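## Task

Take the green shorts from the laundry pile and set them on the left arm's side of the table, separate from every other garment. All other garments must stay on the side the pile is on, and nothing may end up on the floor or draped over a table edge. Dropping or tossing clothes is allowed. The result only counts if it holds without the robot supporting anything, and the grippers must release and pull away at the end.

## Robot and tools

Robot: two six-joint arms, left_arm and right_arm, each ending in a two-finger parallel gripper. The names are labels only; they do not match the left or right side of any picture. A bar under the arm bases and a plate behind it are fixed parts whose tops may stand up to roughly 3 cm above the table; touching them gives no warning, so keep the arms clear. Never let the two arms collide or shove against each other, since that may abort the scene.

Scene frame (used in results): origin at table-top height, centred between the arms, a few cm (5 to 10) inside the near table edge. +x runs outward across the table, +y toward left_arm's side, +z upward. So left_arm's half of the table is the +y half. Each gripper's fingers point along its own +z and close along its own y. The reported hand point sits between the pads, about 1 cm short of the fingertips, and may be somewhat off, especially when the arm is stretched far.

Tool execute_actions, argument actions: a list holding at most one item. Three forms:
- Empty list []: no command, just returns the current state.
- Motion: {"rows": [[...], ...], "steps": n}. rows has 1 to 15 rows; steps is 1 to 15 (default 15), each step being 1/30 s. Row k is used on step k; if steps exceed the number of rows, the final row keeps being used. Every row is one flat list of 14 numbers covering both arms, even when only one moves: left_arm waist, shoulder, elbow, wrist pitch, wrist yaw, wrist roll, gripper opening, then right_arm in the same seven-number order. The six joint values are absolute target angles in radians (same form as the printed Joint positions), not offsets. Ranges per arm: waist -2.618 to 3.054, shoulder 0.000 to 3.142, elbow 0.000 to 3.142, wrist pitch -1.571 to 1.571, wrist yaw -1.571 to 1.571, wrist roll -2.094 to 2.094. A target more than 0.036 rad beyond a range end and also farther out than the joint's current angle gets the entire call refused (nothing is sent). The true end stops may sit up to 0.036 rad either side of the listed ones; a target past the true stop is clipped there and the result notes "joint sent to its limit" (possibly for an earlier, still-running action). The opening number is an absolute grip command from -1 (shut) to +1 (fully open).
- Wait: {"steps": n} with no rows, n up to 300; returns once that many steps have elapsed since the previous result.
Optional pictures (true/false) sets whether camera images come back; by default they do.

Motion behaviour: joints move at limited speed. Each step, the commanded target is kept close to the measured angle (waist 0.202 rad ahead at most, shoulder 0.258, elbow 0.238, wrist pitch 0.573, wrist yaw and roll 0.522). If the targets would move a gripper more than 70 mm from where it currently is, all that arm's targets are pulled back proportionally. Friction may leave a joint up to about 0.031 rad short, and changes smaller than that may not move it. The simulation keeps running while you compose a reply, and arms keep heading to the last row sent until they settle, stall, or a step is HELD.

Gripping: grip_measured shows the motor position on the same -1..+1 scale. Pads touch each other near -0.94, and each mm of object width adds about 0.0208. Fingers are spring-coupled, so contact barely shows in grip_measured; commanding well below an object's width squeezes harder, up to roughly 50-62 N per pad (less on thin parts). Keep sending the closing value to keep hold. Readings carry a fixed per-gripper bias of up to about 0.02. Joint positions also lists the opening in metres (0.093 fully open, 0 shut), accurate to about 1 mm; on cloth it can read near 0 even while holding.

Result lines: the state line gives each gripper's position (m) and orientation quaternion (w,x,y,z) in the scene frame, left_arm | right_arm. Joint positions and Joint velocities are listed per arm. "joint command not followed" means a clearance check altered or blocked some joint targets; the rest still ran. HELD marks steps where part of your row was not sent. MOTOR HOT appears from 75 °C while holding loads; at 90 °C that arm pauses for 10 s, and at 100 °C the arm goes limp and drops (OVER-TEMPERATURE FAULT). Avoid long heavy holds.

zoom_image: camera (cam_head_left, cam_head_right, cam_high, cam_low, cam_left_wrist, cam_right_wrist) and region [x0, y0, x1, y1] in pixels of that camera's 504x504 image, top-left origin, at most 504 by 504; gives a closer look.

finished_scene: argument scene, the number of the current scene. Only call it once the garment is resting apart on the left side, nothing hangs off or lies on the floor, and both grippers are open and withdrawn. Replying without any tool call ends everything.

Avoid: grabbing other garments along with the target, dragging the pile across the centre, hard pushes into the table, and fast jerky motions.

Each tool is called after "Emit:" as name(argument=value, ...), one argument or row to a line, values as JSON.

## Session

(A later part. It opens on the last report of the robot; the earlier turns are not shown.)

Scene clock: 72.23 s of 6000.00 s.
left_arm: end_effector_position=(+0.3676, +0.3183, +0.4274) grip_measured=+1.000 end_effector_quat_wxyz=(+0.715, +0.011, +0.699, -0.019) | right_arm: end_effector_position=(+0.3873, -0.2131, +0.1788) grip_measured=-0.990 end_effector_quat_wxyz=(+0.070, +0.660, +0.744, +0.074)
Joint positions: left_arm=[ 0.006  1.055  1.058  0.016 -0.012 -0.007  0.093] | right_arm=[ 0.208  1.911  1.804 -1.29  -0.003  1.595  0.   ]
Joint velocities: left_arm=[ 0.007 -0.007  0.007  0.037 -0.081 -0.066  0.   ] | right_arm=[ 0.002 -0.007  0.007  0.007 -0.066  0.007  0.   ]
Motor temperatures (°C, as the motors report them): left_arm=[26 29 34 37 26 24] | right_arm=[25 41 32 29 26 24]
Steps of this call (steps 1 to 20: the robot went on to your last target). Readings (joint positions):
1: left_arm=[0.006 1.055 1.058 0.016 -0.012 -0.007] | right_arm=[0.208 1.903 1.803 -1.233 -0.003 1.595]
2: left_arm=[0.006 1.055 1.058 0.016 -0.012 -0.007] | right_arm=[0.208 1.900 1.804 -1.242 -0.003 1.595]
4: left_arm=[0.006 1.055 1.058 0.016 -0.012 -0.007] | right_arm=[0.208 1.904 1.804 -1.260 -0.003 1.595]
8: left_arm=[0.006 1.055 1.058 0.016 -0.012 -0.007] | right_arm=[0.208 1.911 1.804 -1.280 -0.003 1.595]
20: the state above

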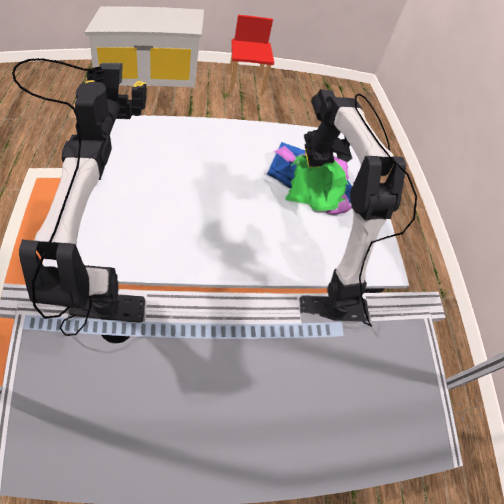

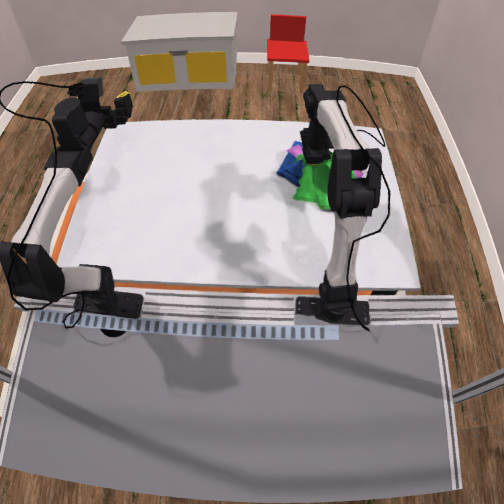

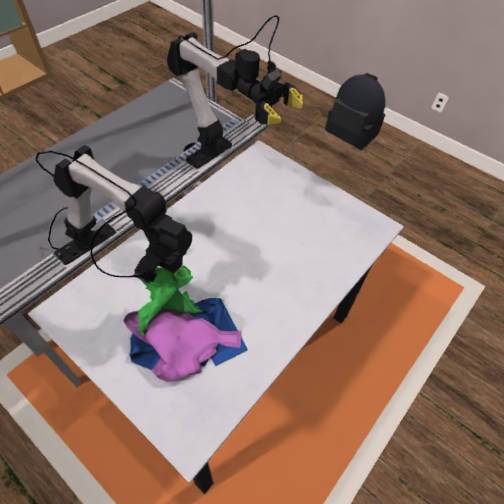

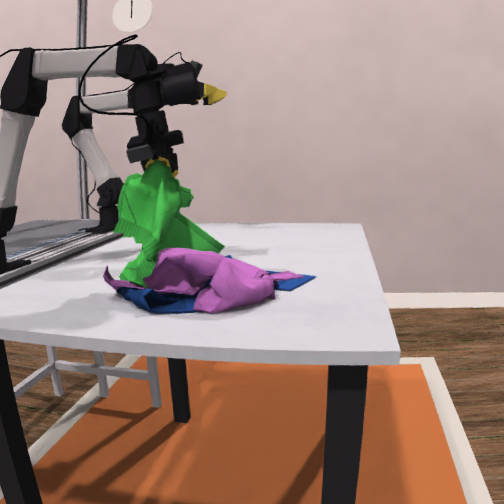

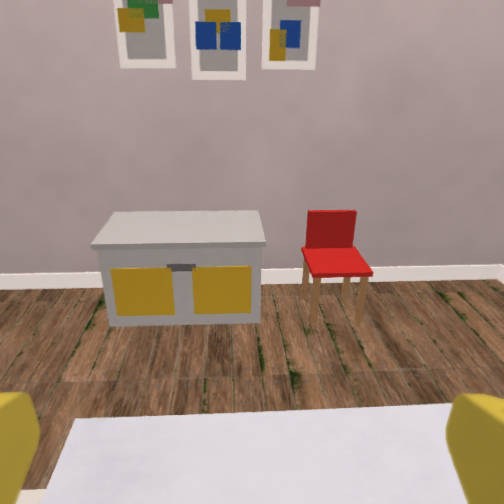

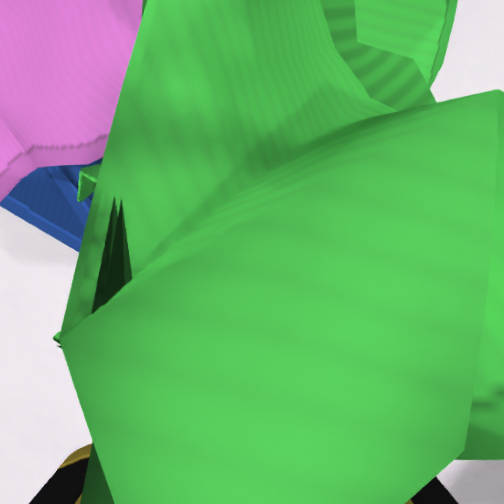

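Emit:
execute_actions(
  actions=[
    {"rows":[[0.7,1.055,1.058,0.016,-0.012,-0.007,1,0.3,1.85,2.0,-1.05,0,1.6,-1]]},
  ],
  pictures=false,
)

Emit:
execute_actions(
  actions=[
    {"rows":[[0.7,1.055,1.058,0.016,-0.012,-0.007,1,0.65,2.0,2.1,-0.85,0,1.6,-1]]},
  ],
  pictures=false,
)

Emit:
execute_actions(
  actions=[
    {"rows":[[0.7,1.055,1.058,0.016,-0.012,-0.007,1,1.0,2.2,2.2,-0.65,0,1.6,-1]]},
  ],
  pictures=false,
)

Emit:
execute_actions(
  actions=[
    {"steps":30},
  ],
)

Scene clock: 87.27 s of 6000.00 s.
left_arm: end_effector_position=(+0.2907, +0.5653, +0.4260) grip_measured=+1.000 end_effector_quat_wxyz=(+0.676, -0.232, +0.661, +0.228) | right_arm: end_effector_position=(+0.4447, -0.1577, +0.2965) grip_measured=-0.990 end_effector_quat_wxyz=(+0.209, +0.589, +0.735, +0.263)
Joint positions: left_arm=[ 0.702  1.055  1.058  0.016 -0.022 -0.006  0.093] | right_arm=[ 0.303  1.838  1.995 -1.071 -0.004  1.596  0.   ]
Joint velocities: left_arm=[-0.007  0.017  0.012 -0.037  0.037  0.081  0.   ] | right_arm=[ 0.002  0.002  0.012 -0.022 -0.007 -0.037  0.   ]
Motor temperatures (°C, as the motors report them): left_arm=[26 29 35 38 26 24] | right_arm=[25 39 33 29 26 24]
Steps of this call (steps 1 to 15: the robot went on to your last target; steps 16 to 290: nothing new was sent; then 4.87 s passed at rest; steps 291 to 305: all 15 steps of this action). Readings (joint positions):
291: left_arm=[0.031 1.055 1.058 0.016 0.005 -0.006] | right_arm=[0.211 1.911 1.815 -1.288 -0.002 1.596]
292: left_arm=[0.092 1.055 1.058 0.016 0.013 -0.005] | right_arm=[0.219 1.911 1.836 -1.273 -0.002 1.596]
294: left_arm=[0.238 1.055 1.058 0.016 0.008 -0.005] | right_arm=[0.246 1.904 1.894 -1.225 -0.002 1.596]
298: left_arm=[0.529 1.055 1.058 0.016 -0.002 -0.005] | right_arm=[0.297 1.863 1.978 -1.118 -0.003 1.596]
305: the state above

Scene clock: 87.77 s of 6000.00 s.
left_arm: end_effector_position=(+0.2907, +0.5653, +0.4260) grip_measured=+1.000 end_effector_quat_wxyz=(+0.676, -0.232, +0.661, +0.228) | right_arm: end_effector_position=(+0.4249, +0.0427, +0.2763) grip_measured=-0.990 end_effector_quat_wxyz=(+0.175, +0.429, +0.819, +0.338)
Joint positions: left_arm=[ 0.702  1.055  1.058  0.016 -0.022 -0.006  0.093] | right_arm=[ 0.681  1.999  2.073 -0.884 -0.015  1.598  0.   ]
Joint velocities: left_arm=[-0.002 -0.007 -0.007  0.007 -0.007 -0.007  0.   ] | right_arm=[-0.164  0.002  0.081  0.081 -0.022 -0.051  0.   ]
Motor temperatures (°C, as the motors report them): left_arm=[26 29 35 38 26 24] | right_arm=[25 39 33 29 26 24]
Steps of this call (steps 1 to 15: all 15 steps of this action). Readings (joint positions):
1: left_arm=[0.702 1.055 1.058 0.016 -0.022 -0.006] | right_arm=[0.313 1.846 2.003 -1.068 0.001 1.597]
2: left_arm=[0.702 1.055 1.058 0.016 -0.022 -0.006] | right_arm=[0.333 1.861 2.023 -1.052 0.008 1.598]
4: left_arm=[0.702 1.055 1.058 0.016 -0.022 -0.006] | right_arm=[0.401 1.900 2.052 -0.999 0.011 1.598]
8: left_arm=[0.702 1.055 1.058 0.016 -0.022 -0.006] | right_arm=[0.572 1.965 2.068 -0.928 0.009 1.598]
15: the state above

Scene clock: 88.27 s of 6000.00 s.
left_arm: end_effector_position=(+0.2907, +0.5653, +0.4260) grip_measured=+1.000 end_effector_quat_wxyz=(+0.676, -0.232, +0.661, +0.228) | right_arm: end_effector_position=(+0.3242, +0.2334, +0.2330) grip_measured=-0.990 end_effector_quat_wxyz=(+0.122, +0.268, +0.870, +0.396)
Joint positions: left_arm=[ 0.702  1.055  1.058  0.016 -0.022 -0.006  0.093] | right_arm=[ 1.045  2.202  2.169 -0.691 -0.016  1.598  0.   ]
Joint velocities: left_arm=[ 0.002  0.007 -0.017 -0.066  0.007 -0.037  0.   ] | right_arm=[ 0.002  0.002 -0.007  0.081 -0.007 -0.007  0.   ]
Motor temperatures (°C, as the motors report them): left_arm=[26 29 35 38 26 24] | right_arm=[25 40 33 29 26 24]
Steps of this call (steps 1 to 15: all 15 steps of this action). Readings (joint positions):
1: left_arm=[0.702 1.055 1.058 0.016 -0.022 -0.006] | right_arm=[0.685 2.009 2.084 -0.879 -0.010 1.598]
2: left_arm=[0.702 1.055 1.058 0.016 -0.022 -0.006] | right_arm=[0.696 2.028 2.108 -0.861 -0.002 1.598]
4: left_arm=[0.702 1.055 1.058 0.016 -0.022 -0.006] | right_arm=[0.746 2.071 2.142 -0.809 0.003 1.598]
8: left_arm=[0.702 1.055 1.058 0.016 -0.022 -0.006] | right_arm=[0.890 2.144 2.161 -0.742 0.004 1.598]
15: the state above

Scene clock: 89.27 s of 6000.00 s.
left_arm: end_effector_position=(+0.2907, +0.5653, +0.4260) grip_measured=+1.000 end_effector_quat_wxyz=(+0.676, -0.232, +0.661, +0.228) | right_arm: end_effector_position=(+0.3456, +0.2240, +0.2419) grip_measured=-0.990 end_effector_quat_wxyz=(+0.137, +0.282, +0.858, +0.407)
Joint positions: left_arm=[ 0.702  1.055  1.058  0.016 -0.022 -0.006  0.093] | right_arm=[ 1.009  2.202  2.178 -0.669 -0.008  1.598  0.   ]
Joint velocities: left_arm=[-0.007 -0.002 -0.007 -0.022 -0.007  0.051  0.   ] | right_arm=[ 0.002 -0.012 -0.012 -0.11  -0.037 -0.081  0.   ]
Motor temperatures (°C, as the motors report them): left_arm=[26 29 35 38 26 24] | right_arm=[25 40 33 30 26 24]
Steps of this call (steps 1 to 30: the robot went on to your last target). Readings (joint positions):
1: left_arm=[0.702 1.055 1.058 0.016 -0.022 -0.006] | right_arm=[1.041 2.202 2.171 -0.687 -0.016 1.598]
2: left_arm=[0.702 1.055 1.058 0.016 -0.022 -0.006] | right_arm=[1.035 2.202 2.173 -0.683 -0.016 1.598]
4: left_arm=[0.702 1.055 1.058 0.016 -0.022 -0.006] | right_arm=[1.022 2.202 2.177 -0.677 -0.015 1.598]
8: left_arm=[0.702 1.055 1.058 0.016 -0.022 -0.006] | right_arm=[1.009 2.202 2.178 -0.670 -0.009 1.598]
30: the state above
All arms were judged still, so your last target was given up. Only a new action makes them travel on or press farther. Fingers that are still opening or closing keep moving.

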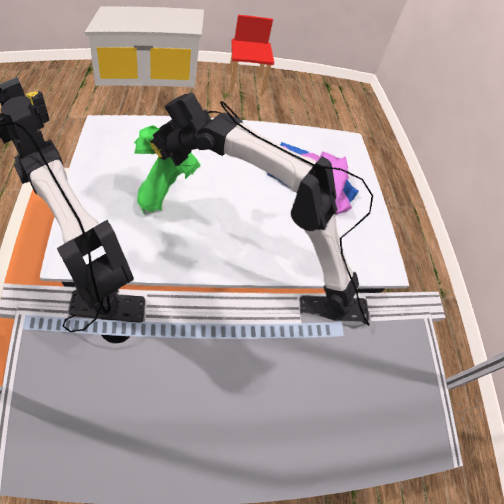

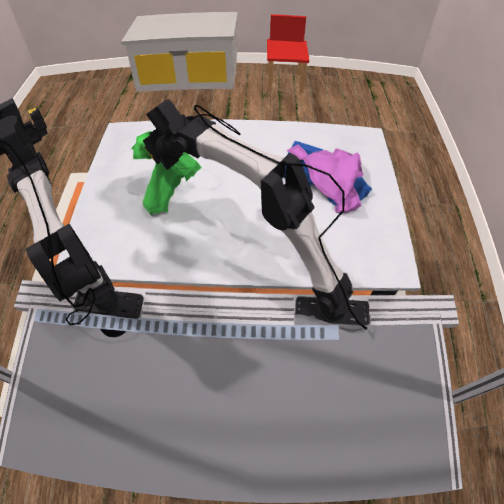

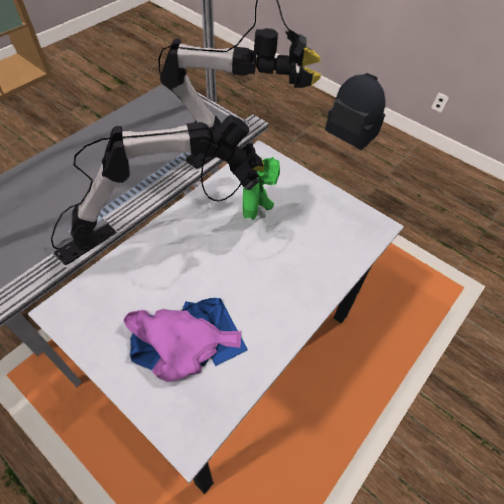

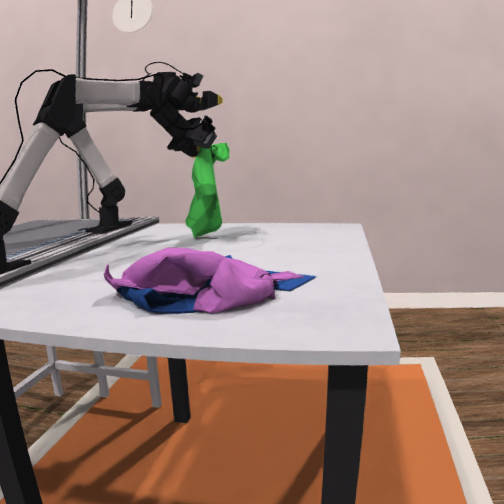

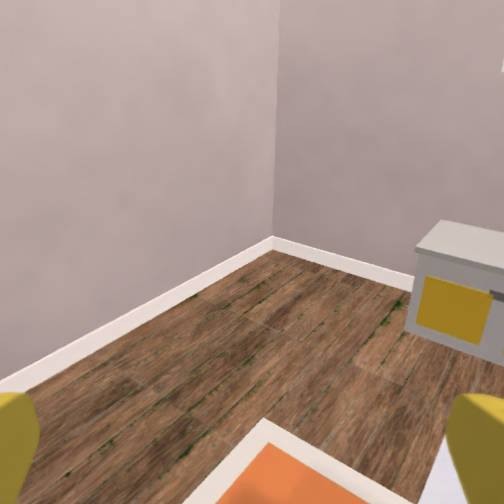

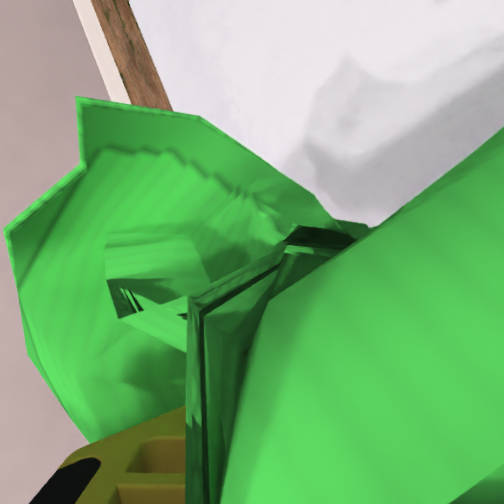

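Lower somewhat, release, retract along the finger axis.

Emit:
execute_actions(
  actions=[
    {"rows":[[0.7,1.055,1.058,0.016,-0.012,-0.007,1,1.0,2.38,2.2,-0.65,0,1.6,-1]]},
  ],
  pictures=false,
)

Emit:
execute_actions(
  actions=[
    {"rows":[[0.7,1.055,1.058,0.016,-0.012,-0.007,1,1.0,2.38,2.2,-0.65,0,1.6,1]]},
  ],
  pictures=false,
)

Emit:
execute_actions(
  actions=[
    {"rows":[[0.7,1.055,1.058,0.016,-0.012,-0.007,1,1.0,1.8,1.9,-1.0,0,1.6,1]]},
  ],
  pictures=false,
)

Emit:
execute_actions(
  actions=[
    {"steps":30},
  ],
)

Scene clock: 99.10 s of 6000.00 s.
left_arm: end_effector_position=(+0.2907, +0.5653, +0.4260) grip_measured=+1.000 end_effector_quat_wxyz=(+0.676, -0.232, +0.661, +0.228) | right_arm: end_effector_position=(+0.3585, +0.2364, +0.1399) grip_measured=-0.990 end_effector_quat_wxyz=(+0.116, +0.294, +0.887, +0.338)
Joint positions: left_arm=[ 0.702  1.055  1.058  0.016 -0.022 -0.006  0.093] | right_arm=[ 1.009  2.393  2.203 -0.66  -0.008  1.598  0.   ]
Joint velocities: left_arm=[-0.002 -0.027 -0.007 -0.051 -0.066 -0.051  0.   ] | right_arm=[-0.007 -0.071  0.017  0.007 -0.022 -0.037  0.   ]
Motor temperatures (°C, as the motors report them): left_arm=[26 29 35 38 26 24] | right_arm=[25 44 35 32 26 24]
Steps of this call (steps 1 to 280: nothing new was sent; steps 281 to 295: all 15 steps of this action). Readings (joint positions):
281: left_arm=[0.702 1.055 1.058 0.016 -0.022 -0.006] | right_arm=[1.009 2.212 2.182 -0.668 -0.008 1.598]
282: left_arm=[0.702 1.055 1.058 0.016 -0.022 -0.006] | right_arm=[1.009 2.229 2.195 -0.659 -0.008 1.598]
284: left_arm=[0.702 1.055 1.058 0.016 -0.022 -0.006] | right_arm=[1.009 2.277 2.203 -0.641 -0.008 1.598]
288: left_arm=[0.702 1.055 1.058 0.016 -0.022 -0.006] | right_arm=[1.009 2.373 2.203 -0.645 -0.008 1.598]
295: the state above

Scene clock: 99.60 s of 6000.00 s.
left_arm: end_effector_position=(+0.2907, +0.5653, +0.4260) grip_measured=+1.000 end_effector_quat_wxyz=(+0.676, -0.232, +0.661, +0.228) | right_arm: end_effector_position=(+0.3584, +0.2364, +0.1417) grip_measured=+0.996 end_effector_quat_wxyz=(+0.116, +0.294, +0.886, +0.339)
Joint positions: left_arm=[ 0.702  1.055  1.058  0.016 -0.022 -0.006  0.093] | right_arm=[ 1.009  2.39   2.203 -0.66  -0.008  1.598  0.093]
Joint velocities: left_arm=[ 0.002  0.012 -0.002  0.066  0.066 -0.022  0.   ] | right_arm=[ 0.002  0.002 -0.002  0.007 -0.022  0.051 -0.002]
Motor temperatures (°C, as the motors report them): left_arm=[26 29 36 38 26 24] | right_arm=[25 44 35 32 26 24]
Steps of this call (steps 1 to 15: all 15 steps of this action). Readings (joint positions):
1: left_arm=[0.702 1.055 1.058 0.016 -0.022 -0.006] | right_arm=[1.009 2.392 2.203 -0.660 -0.008 1.598]
2: left_arm=[0.702 1.055 1.058 0.016 -0.022 -0.006] | right_arm=[1.009 2.391 2.203 -0.660 -0.008 1.598]
4: left_arm=[0.702 1.055 1.058 0.016 -0.022 -0.006] | right_arm=[1.009 2.390 2.203 -0.660 -0.008 1.598]
8: left_arm=[0.702 1.055 1.058 0.016 -0.022 -0.006] | right_arm=[1.009 2.390 2.203 -0.660 -0.008 1.598]
15: the state above

Scene clock: 100.10 s of 6000.00 s.
left_arm: end_effector_position=(+0.2907, +0.5653, +0.4260) grip_measured=+1.000 end_effector_quat_wxyz=(+0.676, -0.232, +0.661, +0.228) | right_arm: end_effector_position=(+0.2634, +0.1146, +0.3211) grip_measured=+0.996 end_effector_quat_wxyz=(+0.128, +0.288, +0.872, +0.374)
Joint positions: left_arm=[ 0.702  1.055  1.058  0.016 -0.022 -0.006  0.093] | right_arm=[ 1.009  1.752  1.926 -0.943 -0.007  1.598  0.093]
Joint velocities: left_arm=[-0.007  0.012 -0.017  0.007 -0.022 -0.037  0.   ] | right_arm=[-0.002 -0.276  0.002 -0.095 -0.037  0.051  0.001]
Motor temperatures (°C, as the motors report them): left_arm=[26 29 36 38 26 24] | right_arm=[25 44 35 32 26 24]
Steps of this call (steps 1 to 15: all 15 steps of this action). Readings (joint positions):
1: left_arm=[0.702 1.055 1.058 0.016 -0.022 -0.006] | right_arm=[1.009 2.370 2.176 -0.663 -0.008 1.598]
2: left_arm=[0.702 1.055 1.058 0.016 -0.022 -0.006] | right_arm=[1.009 2.325 2.113 -0.699 -0.008 1.598]
4: left_arm=[0.702 1.055 1.058 0.016 -0.022 -0.006] | right_arm=[1.009 2.221 2.003 -0.793 -0.008 1.598]
8: left_arm=[0.702 1.055 1.058 0.016 -0.022 -0.006] | right_arm=[1.009 2.025 1.928 -0.909 -0.008 1.598]
15: the state above

Scene clock: 101.10 s of 6000.00 s.
left_arm: end_effector_position=(+0.2907, +0.5653, +0.4260) grip_measured=+1.000 end_effector_quat_wxyz=(+0.676, -0.232, +0.661, +0.228) | right_arm: end_effector_position=(+0.2637, +0.1136, +0.2969) grip_measured=+0.996 end_effector_quat_wxyz=(+0.117, +0.294, +0.886, +0.339)
Joint positions: left_arm=[ 0.702  1.055  1.058  0.016 -0.022 -0.006  0.093] | right_arm=[ 1.009  1.789  1.926 -0.986 -0.007  1.598  0.093]
Joint velocities: left_arm=[ 0.007 -0.007  0.017  0.022  0.007 -0.037  0.   ] | right_arm=[ 0.007 -0.027 -0.007  0.022 -0.007 -0.037  0.001]
Motor temperatures (°C, as the motors report them): left_arm=[26 29 36 38 26 24] | right_arm=[25 44 35 32 26 24]
Steps of this call (steps 1 to 30: the robot went on to your last target). Readings (joint positions):
1: left_arm=[0.702 1.055 1.058 0.016 -0.022 -0.006] | right_arm=[1.009 1.748 1.926 -0.944 -0.007 1.598]
2: left_arm=[0.702 1.055 1.058 0.016 -0.022 -0.006] | right_arm=[1.009 1.751 1.926 -0.948 -0.007 1.598]
4: left_arm=[0.702 1.055 1.058 0.016 -0.022 -0.006] | right_arm=[1.009 1.766 1.926 -0.961 -0.007 1.598]
8: left_arm=[0.702 1.055 1.058 0.016 -0.022 -0.006] | right_arm=[1.009 1.788 1.926 -0.979 -0.007 1.598]
30: the state above
All arms were judged still, so your last target was given up. Only a new action makes them travel on or press farther. Fingers that are still opening or closing keep moving.

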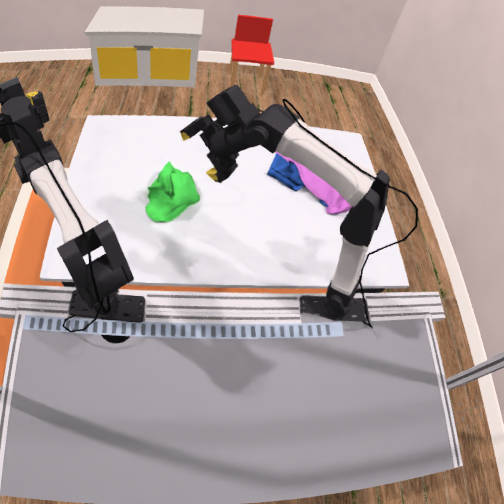

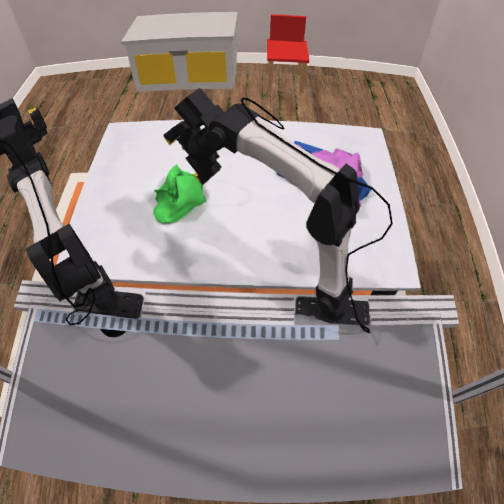

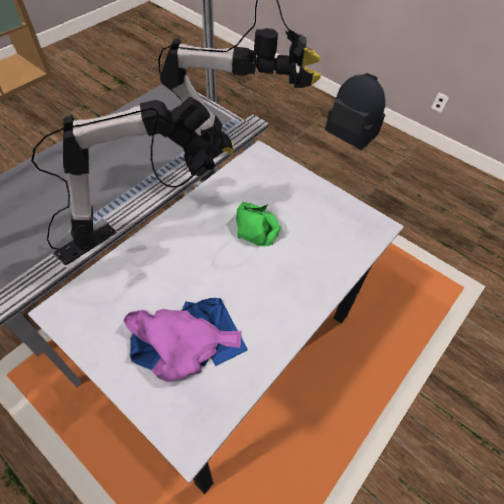

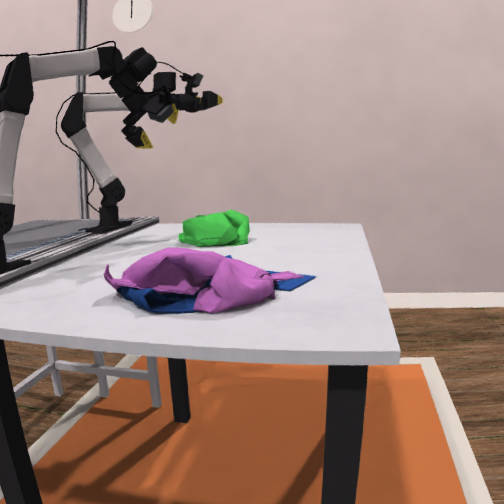

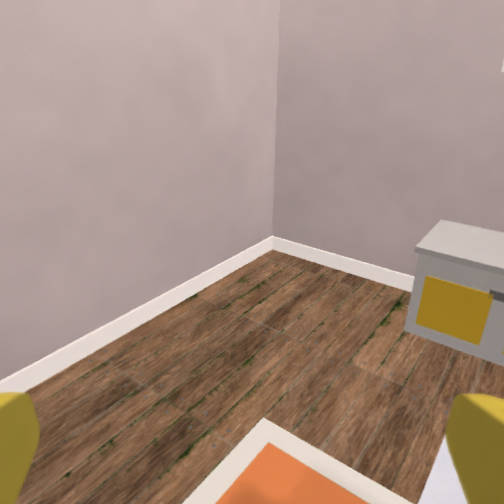

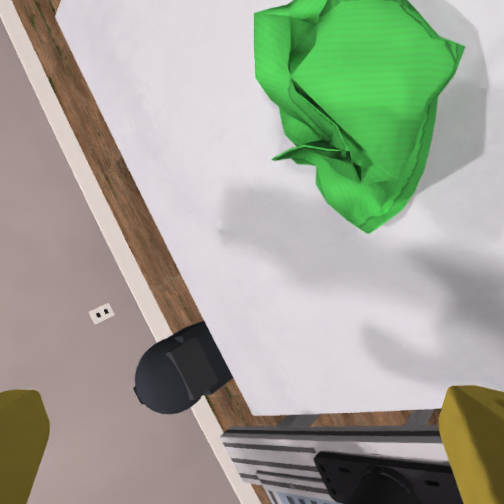

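Emit:
finished_scene(
  scene=1,
)

The scene is finished: the task was done.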